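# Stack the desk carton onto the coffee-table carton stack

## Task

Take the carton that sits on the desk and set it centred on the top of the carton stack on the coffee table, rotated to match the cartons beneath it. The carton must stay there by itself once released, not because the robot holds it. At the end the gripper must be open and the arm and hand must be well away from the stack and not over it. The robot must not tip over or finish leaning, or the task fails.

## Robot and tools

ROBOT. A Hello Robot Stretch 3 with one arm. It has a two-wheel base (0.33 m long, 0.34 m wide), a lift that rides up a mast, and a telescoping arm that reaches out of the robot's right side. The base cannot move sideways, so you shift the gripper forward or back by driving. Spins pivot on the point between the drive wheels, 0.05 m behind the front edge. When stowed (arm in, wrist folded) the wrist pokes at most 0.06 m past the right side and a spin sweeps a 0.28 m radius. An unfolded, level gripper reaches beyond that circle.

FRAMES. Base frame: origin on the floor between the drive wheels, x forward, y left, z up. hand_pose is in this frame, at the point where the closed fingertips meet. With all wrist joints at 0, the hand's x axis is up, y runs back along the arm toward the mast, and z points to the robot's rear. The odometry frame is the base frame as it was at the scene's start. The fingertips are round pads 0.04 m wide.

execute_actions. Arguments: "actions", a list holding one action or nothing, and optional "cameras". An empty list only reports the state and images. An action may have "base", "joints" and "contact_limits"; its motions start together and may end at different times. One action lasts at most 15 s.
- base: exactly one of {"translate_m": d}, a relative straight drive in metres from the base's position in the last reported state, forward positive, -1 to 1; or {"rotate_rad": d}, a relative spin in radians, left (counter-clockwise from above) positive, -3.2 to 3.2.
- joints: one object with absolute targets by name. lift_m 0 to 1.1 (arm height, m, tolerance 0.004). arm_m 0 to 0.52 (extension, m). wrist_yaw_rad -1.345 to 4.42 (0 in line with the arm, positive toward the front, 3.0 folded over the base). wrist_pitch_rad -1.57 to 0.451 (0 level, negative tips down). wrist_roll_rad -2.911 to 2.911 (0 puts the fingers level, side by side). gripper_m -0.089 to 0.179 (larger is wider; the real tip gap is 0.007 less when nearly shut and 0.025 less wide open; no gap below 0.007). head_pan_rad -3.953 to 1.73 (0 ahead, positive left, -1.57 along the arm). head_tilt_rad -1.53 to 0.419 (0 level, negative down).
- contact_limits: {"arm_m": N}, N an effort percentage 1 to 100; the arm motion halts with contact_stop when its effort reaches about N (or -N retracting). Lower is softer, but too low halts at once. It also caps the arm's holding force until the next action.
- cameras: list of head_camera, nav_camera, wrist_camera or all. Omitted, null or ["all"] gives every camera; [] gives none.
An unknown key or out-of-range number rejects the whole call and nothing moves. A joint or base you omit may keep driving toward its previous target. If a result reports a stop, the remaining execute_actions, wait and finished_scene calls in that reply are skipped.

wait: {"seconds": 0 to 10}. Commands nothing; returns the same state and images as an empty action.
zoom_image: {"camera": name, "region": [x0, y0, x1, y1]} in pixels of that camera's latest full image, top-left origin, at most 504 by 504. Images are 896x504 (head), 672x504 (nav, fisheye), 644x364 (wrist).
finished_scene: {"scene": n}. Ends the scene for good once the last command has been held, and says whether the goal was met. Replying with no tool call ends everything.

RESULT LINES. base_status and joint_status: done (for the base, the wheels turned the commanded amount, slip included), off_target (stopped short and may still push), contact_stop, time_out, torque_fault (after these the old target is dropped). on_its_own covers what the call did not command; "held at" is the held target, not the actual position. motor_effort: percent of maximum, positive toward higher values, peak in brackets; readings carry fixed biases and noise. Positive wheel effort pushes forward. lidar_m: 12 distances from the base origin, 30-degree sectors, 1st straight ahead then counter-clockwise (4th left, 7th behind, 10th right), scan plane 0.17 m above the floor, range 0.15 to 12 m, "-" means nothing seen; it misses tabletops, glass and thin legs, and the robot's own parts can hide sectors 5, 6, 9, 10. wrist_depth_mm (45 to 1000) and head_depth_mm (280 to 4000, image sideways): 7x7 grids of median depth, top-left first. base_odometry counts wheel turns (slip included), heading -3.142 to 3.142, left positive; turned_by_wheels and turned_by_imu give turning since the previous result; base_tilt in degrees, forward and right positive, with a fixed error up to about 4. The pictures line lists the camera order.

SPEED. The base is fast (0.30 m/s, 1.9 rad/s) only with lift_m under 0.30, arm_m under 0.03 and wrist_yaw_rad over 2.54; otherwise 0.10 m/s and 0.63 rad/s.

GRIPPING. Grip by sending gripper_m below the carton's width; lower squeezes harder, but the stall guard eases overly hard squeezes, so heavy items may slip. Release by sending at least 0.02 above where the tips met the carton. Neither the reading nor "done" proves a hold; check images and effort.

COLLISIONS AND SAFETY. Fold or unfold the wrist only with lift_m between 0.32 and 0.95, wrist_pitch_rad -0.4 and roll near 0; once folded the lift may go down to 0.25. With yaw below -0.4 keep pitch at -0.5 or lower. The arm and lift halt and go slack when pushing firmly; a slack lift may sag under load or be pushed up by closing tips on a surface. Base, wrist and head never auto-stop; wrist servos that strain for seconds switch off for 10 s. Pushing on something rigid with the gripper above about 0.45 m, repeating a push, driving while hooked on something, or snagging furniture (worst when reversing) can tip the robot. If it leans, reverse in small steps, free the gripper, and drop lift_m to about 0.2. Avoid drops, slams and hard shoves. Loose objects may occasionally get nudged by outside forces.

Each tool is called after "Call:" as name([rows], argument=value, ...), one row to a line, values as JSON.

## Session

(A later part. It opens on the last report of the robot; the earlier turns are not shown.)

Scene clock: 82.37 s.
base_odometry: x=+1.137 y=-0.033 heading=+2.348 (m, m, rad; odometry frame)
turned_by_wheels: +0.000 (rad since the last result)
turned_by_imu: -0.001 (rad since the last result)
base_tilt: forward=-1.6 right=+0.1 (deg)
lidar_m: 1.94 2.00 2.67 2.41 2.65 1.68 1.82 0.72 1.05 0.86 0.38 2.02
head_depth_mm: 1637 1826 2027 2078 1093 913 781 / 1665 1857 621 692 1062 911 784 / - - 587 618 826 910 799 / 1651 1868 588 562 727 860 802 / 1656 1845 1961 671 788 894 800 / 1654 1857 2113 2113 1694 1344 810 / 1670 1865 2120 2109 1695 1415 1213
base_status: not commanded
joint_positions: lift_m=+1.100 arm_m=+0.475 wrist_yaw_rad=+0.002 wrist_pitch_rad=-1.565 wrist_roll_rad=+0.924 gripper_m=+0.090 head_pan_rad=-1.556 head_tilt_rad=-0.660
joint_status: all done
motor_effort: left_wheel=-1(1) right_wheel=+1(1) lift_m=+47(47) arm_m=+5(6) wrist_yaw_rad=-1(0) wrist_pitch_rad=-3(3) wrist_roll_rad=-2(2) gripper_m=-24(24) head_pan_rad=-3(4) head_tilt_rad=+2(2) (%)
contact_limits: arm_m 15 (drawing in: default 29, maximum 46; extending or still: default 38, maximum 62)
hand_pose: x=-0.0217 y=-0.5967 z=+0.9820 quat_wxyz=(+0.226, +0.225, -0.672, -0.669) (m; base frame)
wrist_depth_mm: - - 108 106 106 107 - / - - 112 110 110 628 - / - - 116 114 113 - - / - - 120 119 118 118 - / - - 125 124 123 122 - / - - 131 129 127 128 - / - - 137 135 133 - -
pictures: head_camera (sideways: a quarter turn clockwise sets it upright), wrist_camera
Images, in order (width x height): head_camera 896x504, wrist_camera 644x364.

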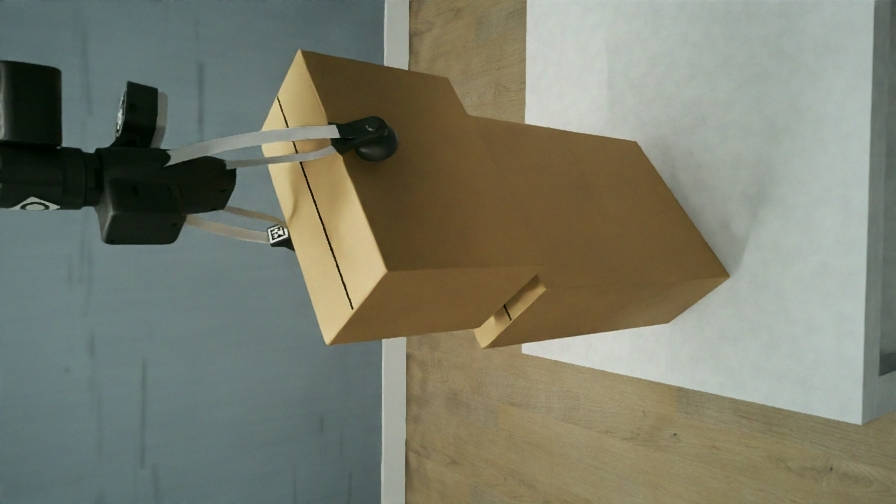

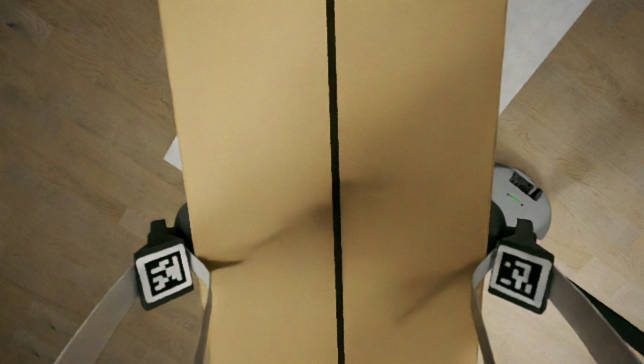

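Call:
execute_actions([
  {"base":{"translate_m":0.02},"joints":{"lift_m":1.09}},
], cameras=["head_camera"])

Call:
zoom_image(camera="head_camera", region=[400,50,800,400])

Scene clock: 84.67 s.
base_odometry: x=+1.123 y=-0.018 heading=+2.348 (m, m, rad; odometry frame)
turned_by_wheels: +0.000 (rad since the last result)
turned_by_imu: -0.001 (rad since the last result)
base_tilt: forward=-1.7 right=+0.3 (deg)
lidar_m: 1.92 1.98 2.64 2.41 2.67 1.70 1.84 0.73 1.06 0.85 0.37 2.00
head_depth_mm: 1628 1840 2017 2073 1095 912 783 / 1688 1862 633 692 1028 913 785 / - - 608 618 799 893 802 / 1637 1853 608 563 713 853 802 / 1652 1842 1991 668 1010 916 801 / 1659 1871 2110 2122 1688 1380 836 / 1659 1870 2117 2113 1701 1417 1215
base_status: done
joint_positions: lift_m=+1.090 arm_m=+0.475 wrist_yaw_rad=+0.002 wrist_pitch_rad=-1.565 wrist_roll_rad=+0.924 gripper_m=+0.090 head_pan_rad=-1.556 head_tilt_rad=-0.660
joint_status: all done
motor_effort: left_wheel=-1(2) right_wheel=+1(5) lift_m=+30(42) arm_m=+5(5) wrist_yaw_rad=-1(1) wrist_pitch_rad=-3(3) wrist_roll_rad=-2(2) gripper_m=-25(24) head_pan_rad=-3(3) head_tilt_rad=+2(2) (%)
hand_pose: x=-0.0217 y=-0.5967 z=+0.9726 quat_wxyz=(+0.226, +0.225, -0.672, -0.669) (m; base frame)
wrist_depth_mm: - - 107 106 106 107 - / - - 111 110 109 609 - / - - 116 115 114 - - / - - 120 119 118 118 - / - - 125 124 122 122 - / - - 131 129 128 128 - / - - 137 134 133 - -
pictures: head_camera (sideways: a quarter turn clockwise sets it upright)
Images, in order (width x height): head_camera 896x504.

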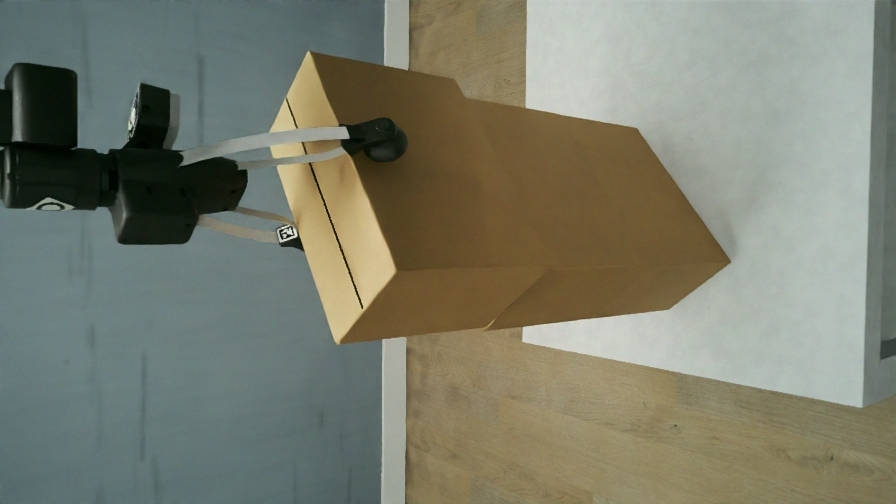

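Region (400, 50, 800, 400) of head_camera's 896x504 image, scaled by 1.260, with more detail than that image has; it fills the top 441 rows of this view, and the rest is white.

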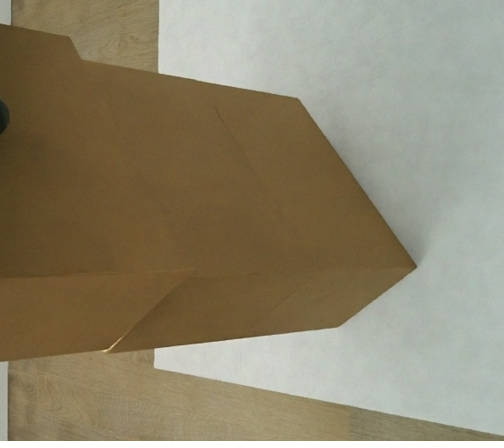

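Call:
execute_actions([
  {"joints":{"wrist_roll_rad":0.865,"arm_m":0.483}},
], cameras=["head_camera"])

Call:
zoom_image(camera="head_camera", region=[400,50,800,400])

Scene clock: 86.50 s.
base_odometry: x=+1.123 y=-0.018 heading=+2.348 (m, m, rad; odometry frame)
turned_by_wheels: +0.000 (rad since the last result)
turned_by_imu: +0.000 (rad since the last result)
base_tilt: forward=-1.7 right=+0.1 (deg)
lidar_m: 1.91 1.98 2.64 2.40 2.67 1.70 1.85 0.73 1.06 0.85 0.37 2.01
head_depth_mm: 1631 1825 2063 2107 1084 908 782 / 1688 1858 640 712 1035 909 783 / - - 609 624 799 890 801 / 1640 1852 608 569 713 855 800 / 1653 1856 2042 678 1009 913 801 / 1645 1867 2104 2119 1687 1384 835 / 1662 1862 2129 2111 1704 1408 1207
base_status: not commanded
joint_positions: lift_m=+1.090 arm_m=+0.483 wrist_yaw_rad=+0.002 wrist_pitch_rad=-1.565 wrist_roll_rad=+0.869 gripper_m=+0.090 head_pan_rad=-1.556 head_tilt_rad=-0.660
joint_status: all done
motor_effort: left_wheel=-1(1) right_wheel=+1(1) lift_m=+31(31) arm_m=+5(6) wrist_yaw_rad=-1(2) wrist_pitch_rad=-3(3) wrist_roll_rad=-2(1) gripper_m=-24(24) head_pan_rad=-3(3) head_tilt_rad=+2(2) (%)
hand_pose: x=-0.0217 y=-0.6047 z=+0.9726 quat_wxyz=(+0.244, +0.243, -0.665, -0.662) (m; base frame)
wrist_depth_mm: - - 108 107 106 107 971 / - - 112 111 109 615 - / - - 116 115 113 638 - / - - 120 119 118 - - / - - 125 124 123 122 - / - - 131 129 128 128 - / - - 137 135 133 - -
pictures: head_camera (sideways: a quarter turn clockwise sets it upright)
Images, in order (width x height): head_camera 896x504.

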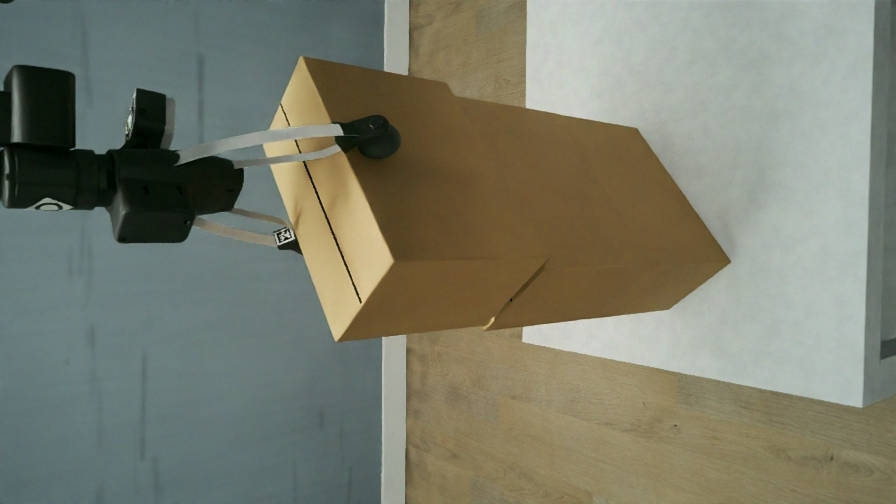

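Region (400, 50, 800, 400) of head_camera's 896x504 image, scaled by 1.260, with more detail than that image has; it fills the top 441 rows of this view, and the rest is white.

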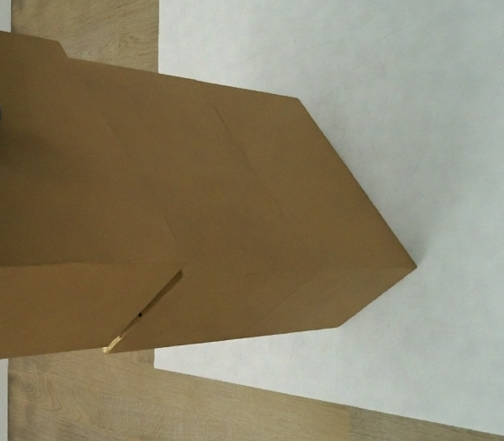

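Call:
execute_actions([
  {"base":{"translate_m":0.007},"joints":{"lift_m":1.078}},
], cameras=["head_camera"])

Call:
zoom_image(camera="head_camera", region=[400,50,800,400])

Scene clock: 88.10 s.
base_odometry: x=+1.118 y=-0.013 heading=+2.348 (m, m, rad; odometry frame)
turned_by_wheels: +0.000 (rad since the last result)
turned_by_imu: +0.000 (rad since the last result)
base_tilt: forward=-1.6 right=+0.0 (deg)
lidar_m: 1.91 1.97 2.63 2.40 2.68 1.71 1.85 0.74 1.07 0.85 0.37 2.00
head_depth_mm: 1663 1828 2069 2107 1092 912 782 / 1695 1862 656 712 1006 911 783 / - - 634 623 787 890 799 / 1646 1862 633 567 710 854 803 / 1661 1846 2034 676 1035 917 802 / 1654 1860 2126 2115 1694 1409 1139 / 1662 1868 2124 2118 1706 1413 1211
base_status: done
joint_positions: lift_m=+1.078 arm_m=+0.483 wrist_yaw_rad=+0.002 wrist_pitch_rad=-1.565 wrist_roll_rad=+0.869 gripper_m=+0.090 head_pan_rad=-1.556 head_tilt_rad=-0.660
joint_status: all done
motor_effort: left_wheel=-1(2) right_wheel=+1(6) lift_m=+31(29) arm_m=+5(5) wrist_yaw_rad=-3(1) wrist_pitch_rad=-3(3) wrist_roll_rad=-2(2) gripper_m=-24(24) head_pan_rad=-3(2) head_tilt_rad=+2(2) (%)
hand_pose: x=-0.0217 y=-0.6047 z=+0.9606 quat_wxyz=(+0.244, +0.243, -0.665, -0.662) (m; base frame)
wrist_depth_mm: - - 107 107 106 107 594 / - - 111 110 110 603 - / - - 116 115 114 622 - / - - 120 119 118 - - / - - 125 124 123 122 - / - - 131 129 127 128 - / - - 136 135 133 - -
pictures: head_camera (sideways: a quarter turn clockwise sets it upright)
Images, in order (width x height): head_camera 896x504.

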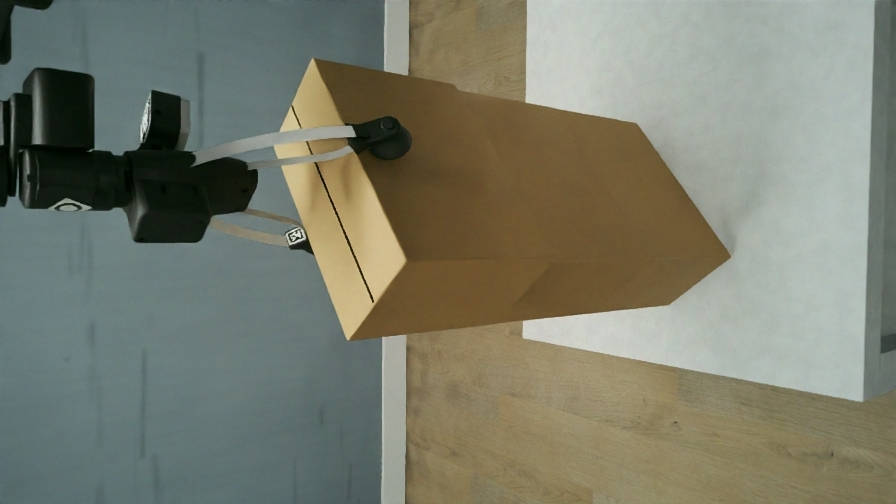

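Region (400, 50, 800, 400) of head_camera's 896x504 image, scaled by 1.260, with more detail than that image has; it fills the top 441 rows of this view, and the rest is white.

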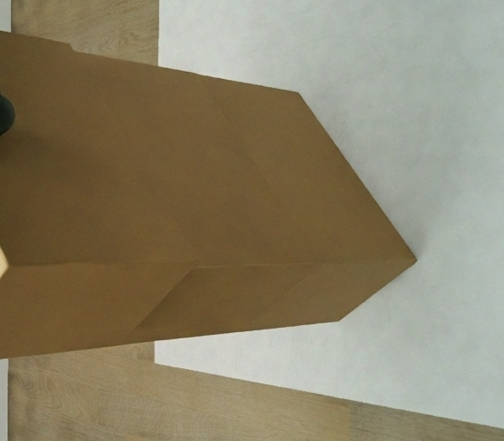

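Call:
execute_actions([
  {"base":{"translate_m":0.004},"joints":{"arm_m":0.489}},
], cameras=[])

Call:
execute_actions([
  {"joints":{"lift_m":1.072}},
], cameras=["head_camera"])

Call:
zoom_image(camera="head_camera", region=[400,50,800,400])

Scene clock: 89.30 s.
base_odometry: x=+1.115 y=-0.011 heading=+2.348 (m, m, rad; odometry frame)
turned_by_wheels: +0.000 (rad since the last result)
turned_by_imu: +0.000 (rad since the last result)
base_tilt: forward=-1.6 right=+0.0 (deg)
lidar_m: 1.91 1.97 2.62 2.41 2.69 1.71 1.86 0.74 1.07 0.85 0.37 1.99
head_depth_mm: 1650 1816 2053 2098 1091 916 783 / 1677 1851 659 722 1010 910 782 / - - 631 632 782 892 800 / 1648 1876 634 576 705 853 801 / 1658 1843 2024 687 1040 915 803 / 1657 1853 2104 2136 1694 1412 1140 / 1666 1855 2114 2140 1694 1406 1214
base_status: done
joint_positions: lift_m=+1.078 arm_m=+0.489 wrist_yaw_rad=+0.002 wrist_pitch_rad=-1.565 wrist_roll_rad=+0.869 gripper_m=+0.090 head_pan_rad=-1.556 head_tilt_rad=-0.660
joint_status: all done
motor_effort: left_wheel=-1(2) right_wheel=+1(5) lift_m=+31(31) arm_m=+5(5) wrist_yaw_rad=-1(2) wrist_pitch_rad=-3(3) wrist_roll_rad=-2(2) gripper_m=-25(24) head_pan_rad=-3(3) head_tilt_rad=+2(2) (%)
hand_pose: x=-0.0217 y=-0.6107 z=+0.9606 quat_wxyz=(+0.244, +0.243, -0.665, -0.662) (m; base frame)
wrist_depth_mm: - - 108 107 106 107 594 / - - 111 110 109 597 - / - - 116 115 114 626 - / - - 120 119 118 - - / - - 125 124 123 122 - / - - 131 129 128 128 - / - - 137 135 133 - -
pictures: none
No camera images: the call's "cameras" was empty. Leave "cameras" out to get every camera's image.

Scene clock: 90.10 s.
base_odometry: x=+1.115 y=-0.011 heading=+2.348 (m, m, rad; odometry frame)
turned_by_wheels: +0.000 (rad since the last result)
turned_by_imu: +0.000 (rad since the last result)
base_tilt: forward=-1.6 right=+0.0 (deg)
lidar_m: 1.90 1.97 2.63 2.40 2.69 1.71 1.86 0.74 1.06 0.85 0.37 1.99
head_depth_mm: 1655 1817 2062 2105 1089 911 782 / 1701 1862 665 721 1003 915 782 / - - 644 631 785 892 801 / 1642 1851 644 577 707 853 802 / 1645 1853 2037 688 1040 918 803 / 1665 1856 2114 2100 1692 1406 1143 / 1656 1857 2123 2120 1698 1411 1216
base_status: not commanded
joint_positions: lift_m=+1.072 arm_m=+0.489 wrist_yaw_rad=+0.002 wrist_pitch_rad=-1.567 wrist_roll_rad=+0.869 gripper_m=+0.090 head_pan_rad=-1.556 head_tilt_rad=-0.660
joint_status: all done
motor_effort: left_wheel=-2(2) right_wheel=+2(2) lift_m=+23(31) arm_m=+4(5) wrist_yaw_rad=+0(2) wrist_pitch_rad=-2(3) wrist_roll_rad=-2(2) gripper_m=-24(24) head_pan_rad=-4(2) head_tilt_rad=+2(2) (%)
hand_pose: x=-0.0217 y=-0.6104 z=+0.9549 quat_wxyz=(+0.244, +0.243, -0.665, -0.663) (m; base frame)
wrist_depth_mm: - - 108 107 106 574 589 / - - 112 111 109 608 - / - - 116 115 114 618 - / - - 120 119 118 - - / - - 125 124 123 122 - / - - 131 129 127 128 - / - - 136 134 133 - -
pictures: head_camera (sideways: a quarter turn clockwise sets it upright)
Images, in order (width x height): head_camera 896x504.

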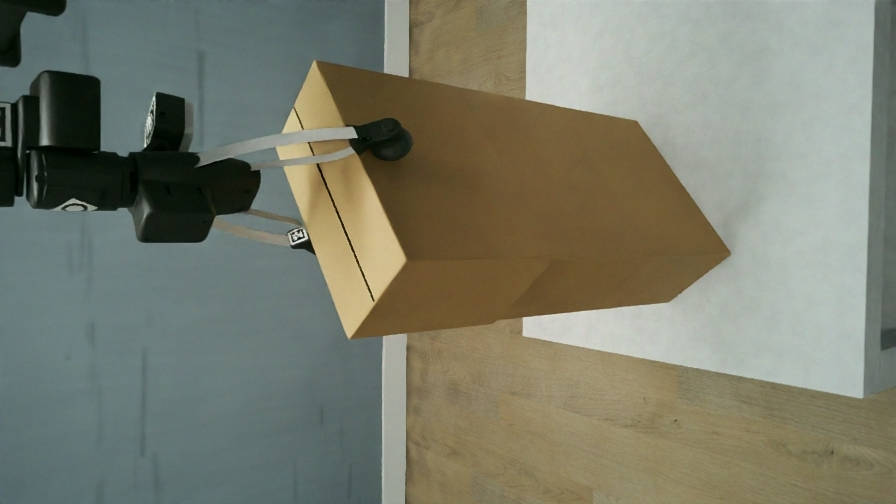

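Region (400, 50, 800, 400) of head_camera's 896x504 image, scaled by 1.260, with more detail than that image has; it fills the top 441 rows of this view, and the rest is white.

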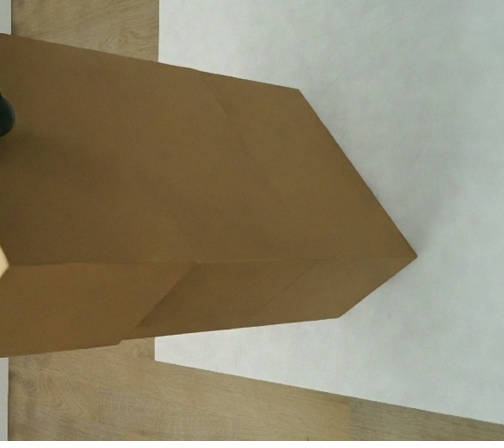

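Call:
execute_actions([
  {"joints":{"gripper_m":0.179}},
], cameras=[])

Call:
execute_actions([
  {"joints":{"lift_m":1.1}},
], cameras=["wrist_camera"])

Call:
execute_actions([
  {"base":{"translate_m":0.04},"joints":{"arm_m":0.455}},
], cameras=["wrist_camera","head_camera"])

Scene clock: 92.30 s.
base_odometry: x=+1.115 y=-0.011 heading=+2.348 (m, m, rad; odometry frame)
turned_by_wheels: +0.000 (rad since the last result)
turned_by_imu: +0.000 (rad since the last result)
base_tilt: forward=-1.5 right=+0.0 (deg)
lidar_m: 1.90 1.97 2.63 2.40 2.69 1.71 1.86 0.74 1.07 0.85 0.37 1.99
head_depth_mm: 1663 1822 2061 2093 1093 911 783 / 1705 1865 673 730 1006 911 784 / - - 642 632 782 891 799 / 1646 1850 645 576 707 855 801 / 1649 1850 2020 685 1037 914 803 / 1658 1857 2101 2118 1697 1417 1146 / 1661 1857 2112 2107 1687 1416 1216
base_status: not commanded
joint_positions: lift_m=+1.072 arm_m=+0.489 wrist_yaw_rad=+0.002 wrist_pitch_rad=-1.567 wrist_roll_rad=+0.869 gripper_m=+0.179 head_pan_rad=-1.556 head_tilt_rad=-0.660
joint_status: all done
motor_effort: left_wheel=-1(1) right_wheel=+1(2) lift_m=+29(30) arm_m=+4(5) wrist_yaw_rad=-1(1) wrist_pitch_rad=-2(2) wrist_roll_rad=-2(2) gripper_m=+0(100) head_pan_rad=-3(3) head_tilt_rad=+2(2) (%)
hand_pose: x=-0.0217 y=-0.6104 z=+0.9547 quat_wxyz=(+0.244, +0.243, -0.665, -0.663) (m; base frame)
wrist_depth_mm: - - 107 106 105 106 593 / - - 111 110 109 600 - / - - 115 114 113 626 - / - - 119 118 117 - - / - - 124 123 121 121 - / - - 130 128 127 127 - / - - 135 133 132 - -
pictures: none
No camera images: the call's "cameras" was empty. Leave "cameras" out to get every camera's image.

Scene clock: 93.33 s.
base_odometry: x=+1.115 y=-0.011 heading=+2.348 (m, m, rad; odometry frame)
turned_by_wheels: +0.000 (rad since the last result)
turned_by_imu: +0.000 (rad since the last result)
base_tilt: forward=-1.7 right=+0.1 (deg)
lidar_m: 1.91 1.97 2.63 2.40 2.69 1.71 1.85 0.74 1.06 0.85 0.37 1.99
head_depth_mm: 1624 1821 2071 2092 1089 911 781 / 1668 1820 673 722 1008 912 781 / - 1909 641 632 782 893 800 / 1653 1853 617 576 707 852 799 / 1646 1867 2023 685 1035 915 801 / 1657 1843 2119 2128 1693 1412 1139 / 1655 1857 2114 2136 1706 1417 1215
base_status: not commanded
joint_positions: lift_m=+1.100 arm_m=+0.489 wrist_yaw_rad=+0.002 wrist_pitch_rad=-1.567 wrist_roll_rad=+0.869 gripper_m=+0.179 head_pan_rad=-1.556 head_tilt_rad=-0.660
joint_status: all done
motor_effort: left_wheel=-1(1) right_wheel=+1(1) lift_m=+46(47) arm_m=+4(5) wrist_yaw_rad=-1(0) wrist_pitch_rad=-2(2) wrist_roll_rad=-2(2) gripper_m=+1(1) head_pan_rad=-3(3) head_tilt_rad=+2(2) (%)
hand_pose: x=-0.0217 y=-0.6104 z=+0.9821 quat_wxyz=(+0.244, +0.243, -0.665, -0.663) (m; base frame)
wrist_depth_mm: - - 132 131 130 611 986 / - - 137 136 135 627 - / - - 143 140 139 - - / - - 148 146 145 - - / - - 155 152 150 - - / - - 162 158 157 - - / - - - 165 164 - -
pictures: wrist_camera
Images, in order (width x height): wrist_camera 644x364.

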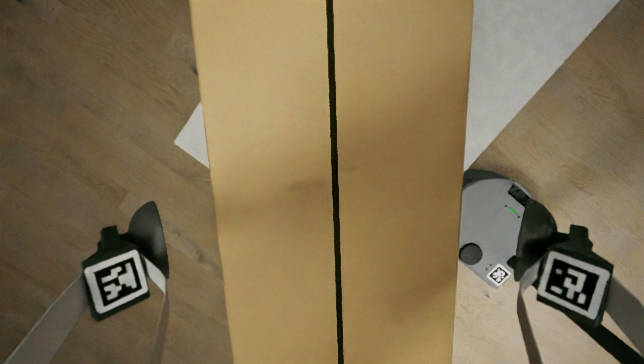

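Scene clock: 94.67 s.
base_odometry: x=+1.087 y=+0.018 heading=+2.348 (m, m, rad; odometry frame)
turned_by_wheels: +0.000 (rad since the last result)
turned_by_imu: +0.000 (rad since the last result)
base_tilt: forward=-1.6 right=+0.1 (deg)
lidar_m: 1.87 1.93 2.57 2.40 2.74 1.74 1.89 0.78 1.09 0.84 0.35 1.95
head_depth_mm: 1631 1829 1954 1967 1087 909 780 / 1691 1845 671 676 844 913 784 / - - 642 585 728 872 802 / 1637 1837 1289 610 751 874 802 / 1653 1849 2111 2134 1592 938 804 / 1656 1844 2109 2122 1697 1409 1208 / 1671 1864 2121 2125 1701 1414 1211
base_status: done
joint_positions: lift_m=+1.100 arm_m=+0.455 wrist_yaw_rad=+0.002 wrist_pitch_rad=-1.567 wrist_roll_rad=+0.869 gripper_m=+0.179 head_pan_rad=-1.556 head_tilt_rad=-0.660
joint_status: all done
motor_effort: left_wheel=-2(4) right_wheel=+1(6) lift_m=+46(46) arm_m=-6(7) wrist_yaw_rad=+0(1) wrist_pitch_rad=-2(2) wrist_roll_rad=-2(2) gripper_m=+1(1) head_pan_rad=-3(3) head_tilt_rad=+2(2) (%)
hand_pose: x=-0.0217 y=-0.5771 z=+0.9821 quat_wxyz=(+0.244, +0.243, -0.665, -0.663) (m; base frame)
wrist_depth_mm: - - 133 131 130 608 - / - - 137 136 134 635 - / - - 143 141 139 - - / - - 148 146 145 - - / - - 156 152 151 - - / - - 162 159 156 - - / - - - 165 163 - -
pictures: head_camera (sideways: a quarter turn clockwise sets it upright), wrist_camera
Images, in order (width x height): head_camera 896x504, wrist_camera 644x364.

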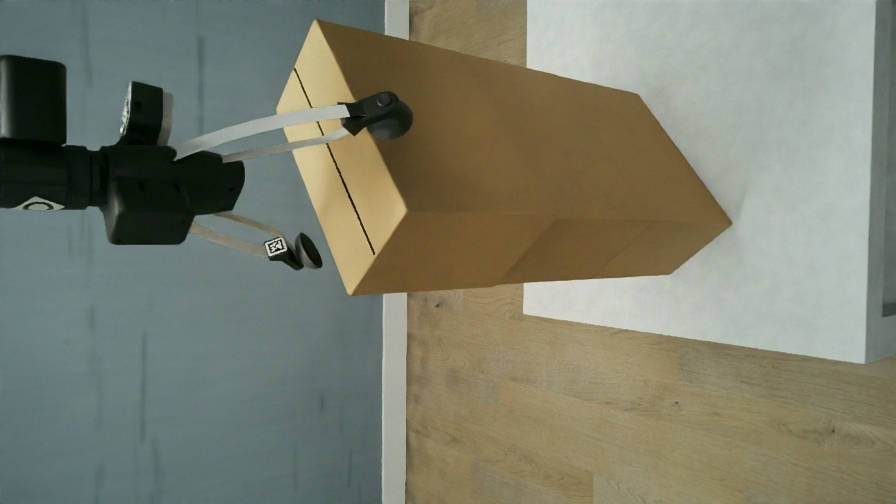

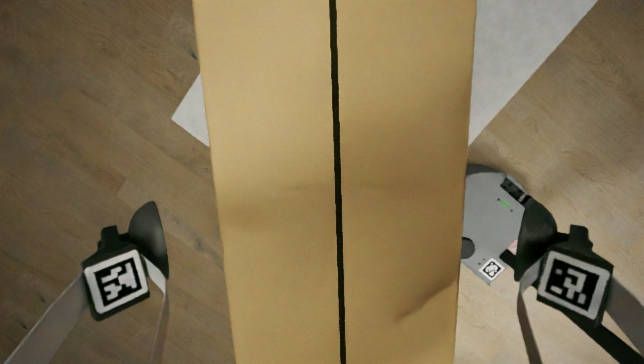

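Call:
execute_actions([
  {"base":{"translate_m":0.05},"joints":{"arm_m":0.413}},
], cameras=["wrist_camera"])

Call:
execute_actions([
  {"base":{"translate_m":0.05},"joints":{"arm_m":0.371}},
], cameras=["wrist_camera","head_camera"])

Scene clock: 97.53 s.
base_odometry: x=+1.052 y=+0.054 heading=+2.348 (m, m, rad; odometry frame)
turned_by_wheels: +0.000 (rad since the last result)
turned_by_imu: -0.001 (rad since the last result)
base_tilt: forward=-1.6 right=+0.1 (deg)
lidar_m: 1.82 1.87 2.49 2.40 2.81 1.80 1.94 0.82 1.12 0.34 0.35 1.89
head_depth_mm: 1652 1826 639 694 1003 912 781 / 1676 1861 643 615 765 891 784 / - - 643 585 710 853 780 / 1635 1876 2049 1953 1041 909 801 / 1643 1846 2100 2117 1690 1384 1157 / 1655 1849 2110 2121 1693 1414 1208 / 1662 1855 2110 2129 1700 1413 1216
base_status: done
joint_positions: lift_m=+1.100 arm_m=+0.413 wrist_yaw_rad=+0.002 wrist_pitch_rad=-1.567 wrist_roll_rad=+0.869 gripper_m=+0.179 head_pan_rad=-1.556 head_tilt_rad=-0.660
joint_status: all done
motor_effort: left_wheel=-1(4) right_wheel=+1(5) lift_m=+45(46) arm_m=-6(8) wrist_yaw_rad=-1(1) wrist_pitch_rad=-2(2) wrist_roll_rad=-2(2) gripper_m=+0(1) head_pan_rad=-3(3) head_tilt_rad=+2(2) (%)
hand_pose: x=-0.0217 y=-0.5351 z=+0.9821 quat_wxyz=(+0.244, +0.243, -0.665, -0.663) (m; base frame)
wrist_depth_mm: - - 133 131 130 604 - / - - 138 136 134 - - / - - 143 141 140 - - / - - 148 146 145 - - / - - 156 152 151 - - / - - - - - - - / - - - - - - -
pictures: wrist_camera
Images, in order (width x height): wrist_camera 644x364.

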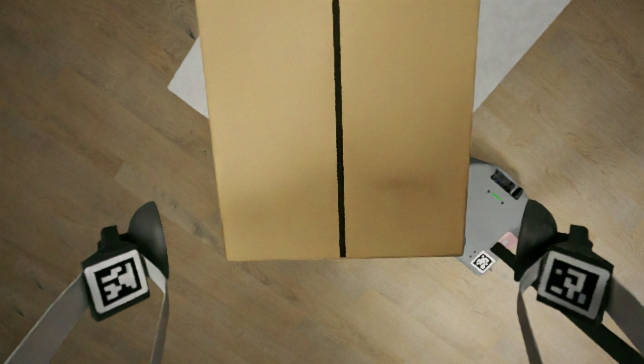

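Scene clock: 99.97 s.
base_odometry: x=+1.017 y=+0.089 heading=+2.348 (m, m, rad; odometry frame)
turned_by_wheels: +0.000 (rad since the last result)
turned_by_imu: -0.001 (rad since the last result)
base_tilt: forward=-1.5 right=+0.1 (deg)
lidar_m: 1.77 1.83 2.43 2.40 2.89 1.83 2.00 0.87 1.16 0.33 1.96 1.84
head_depth_mm: 1665 1814 641 615 820 915 781 / 1715 1880 1961 586 699 867 783 / - - 2061 665 773 874 785 / 1641 1848 2087 2109 1157 937 802 / 1644 1850 2106 2117 1689 1416 1208 / 1643 1859 2102 2121 1697 1416 1217 / 1667 1858 2116 2138 1698 1414 1213
base_status: done
joint_positions: lift_m=+1.100 arm_m=+0.371 wrist_yaw_rad=+0.002 wrist_pitch_rad=-1.567 wrist_roll_rad=+0.869 gripper_m=+0.179 head_pan_rad=-1.556 head_tilt_rad=-0.660
joint_status: all done
motor_effort: left_wheel=-1(4) right_wheel=+1(6) lift_m=+46(46) arm_m=-6(6) wrist_yaw_rad=-1(1) wrist_pitch_rad=-2(2) wrist_roll_rad=-2(2) gripper_m=+1(0) head_pan_rad=-3(3) head_tilt_rad=+2(2) (%)
hand_pose: x=-0.0217 y=-0.4931 z=+0.9821 quat_wxyz=(+0.244, +0.243, -0.665, -0.663) (m; base frame)
wrist_depth_mm: - - 133 131 130 610 - / - - 138 136 135 - - / - - - 658 657 - - / - - - - 689 - - / - - - - - - - / - - - - - - - / - - - - - - -
pictures: head_camera (sideways: a quarter turn clockwise sets it upright), wrist_camera
Images, in order (width x height): head_camera 896x504, wrist_camera 644x364.

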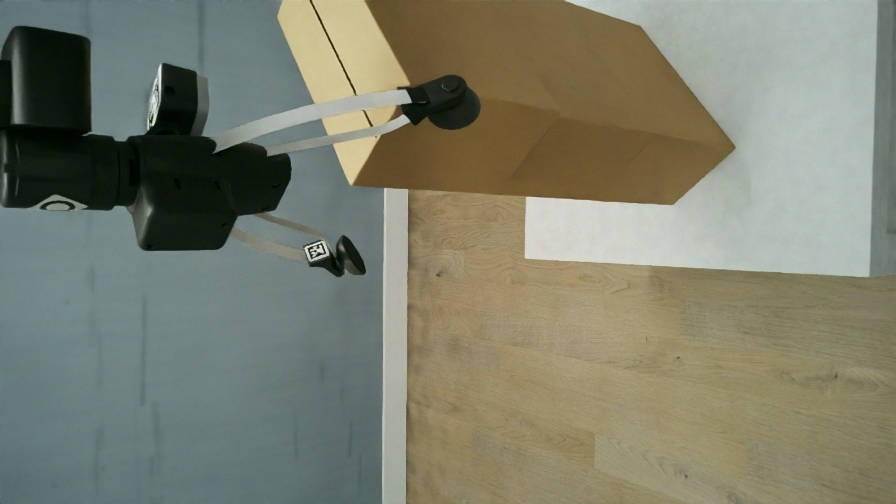

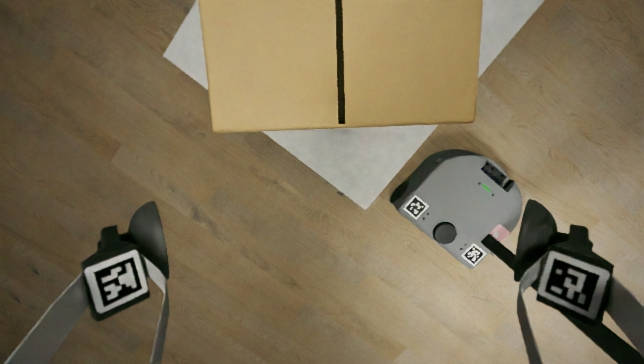

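Fingers are past the end; retract and move on.

Call:
execute_actions([
  {"base":{"translate_m":0.12},"joints":{"arm_m":0.0,"head_pan_rad":-1.9}},
], cameras=["head_camera","nav_camera"])

Call:
finished_scene(scene=2)

Scene clock: 104.33 s.
base_odometry: x=+0.933 y=+0.175 heading=+2.347 (m, m, rad; odometry frame)
turned_by_wheels: +0.000 (rad since the last result)
turned_by_imu: -0.001 (rad since the last result)
base_tilt: forward=-1.5 right=+0.0 (deg)
lidar_m: 1.65 1.70 2.26 2.40 2.94 1.95 2.11 0.98 0.35 0.34 1.95 1.72
head_depth_mm: - - - - 1031 909 1135 / - - - - - 912 835 / - - - - - 894 - / - - - - - - - / - - - - - - - / - - - - - - - / - - - - 1646 - -
base_status: done
joint_positions: lift_m=+1.100 arm_m=+0.001 wrist_yaw_rad=+0.002 wrist_pitch_rad=-1.567 wrist_roll_rad=+0.867 gripper_m=+0.179 head_pan_rad=-1.893 head_tilt_rad=-0.660
joint_status: all done
motor_effort: left_wheel=-1(2) right_wheel=+1(5) lift_m=+46(46) arm_m=-6(6) wrist_yaw_rad=-2(1) wrist_pitch_rad=-2(2) wrist_roll_rad=-1(2) gripper_m=+0(1) head_pan_rad=-3(27) head_tilt_rad=+2(2) (%)
hand_pose: x=-0.0217 y=-0.1227 z=+0.9821 quat_wxyz=(+0.245, +0.243, -0.665, -0.663) (m; base frame)
wrist_depth_mm: - - 622 - - - - / - - - - - - - / - - - - - - - / - - - - - - - / - - - - - - - / - - - - - - - / - - - - - - -
pictures: head_camera (sideways: a quarter turn clockwise sets it upright), nav_camera (sideways: a quarter turn counterclockwise sets it upright)
Images, in order (width x height): head_camera 896x504, nav_camera 672x504.

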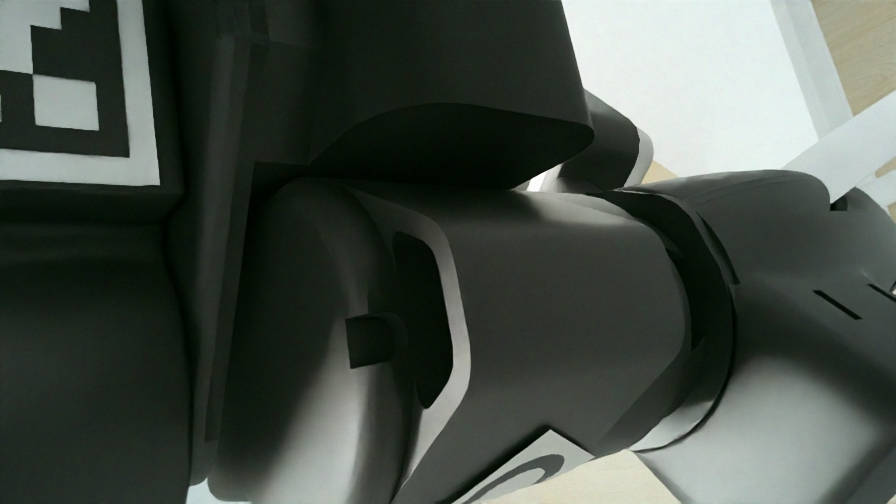

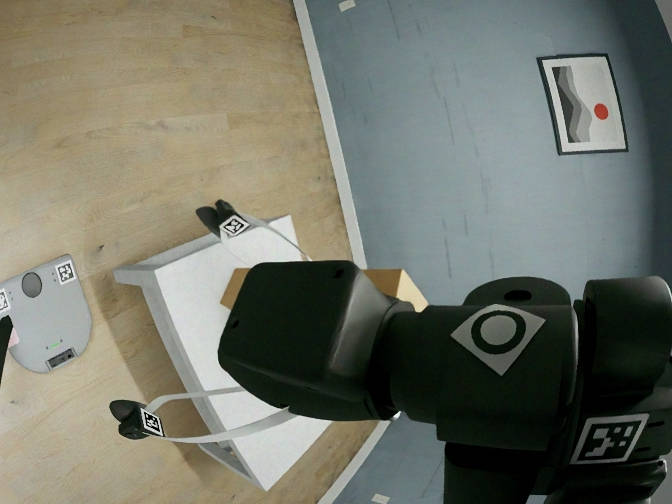

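The scene is finished: the task was done.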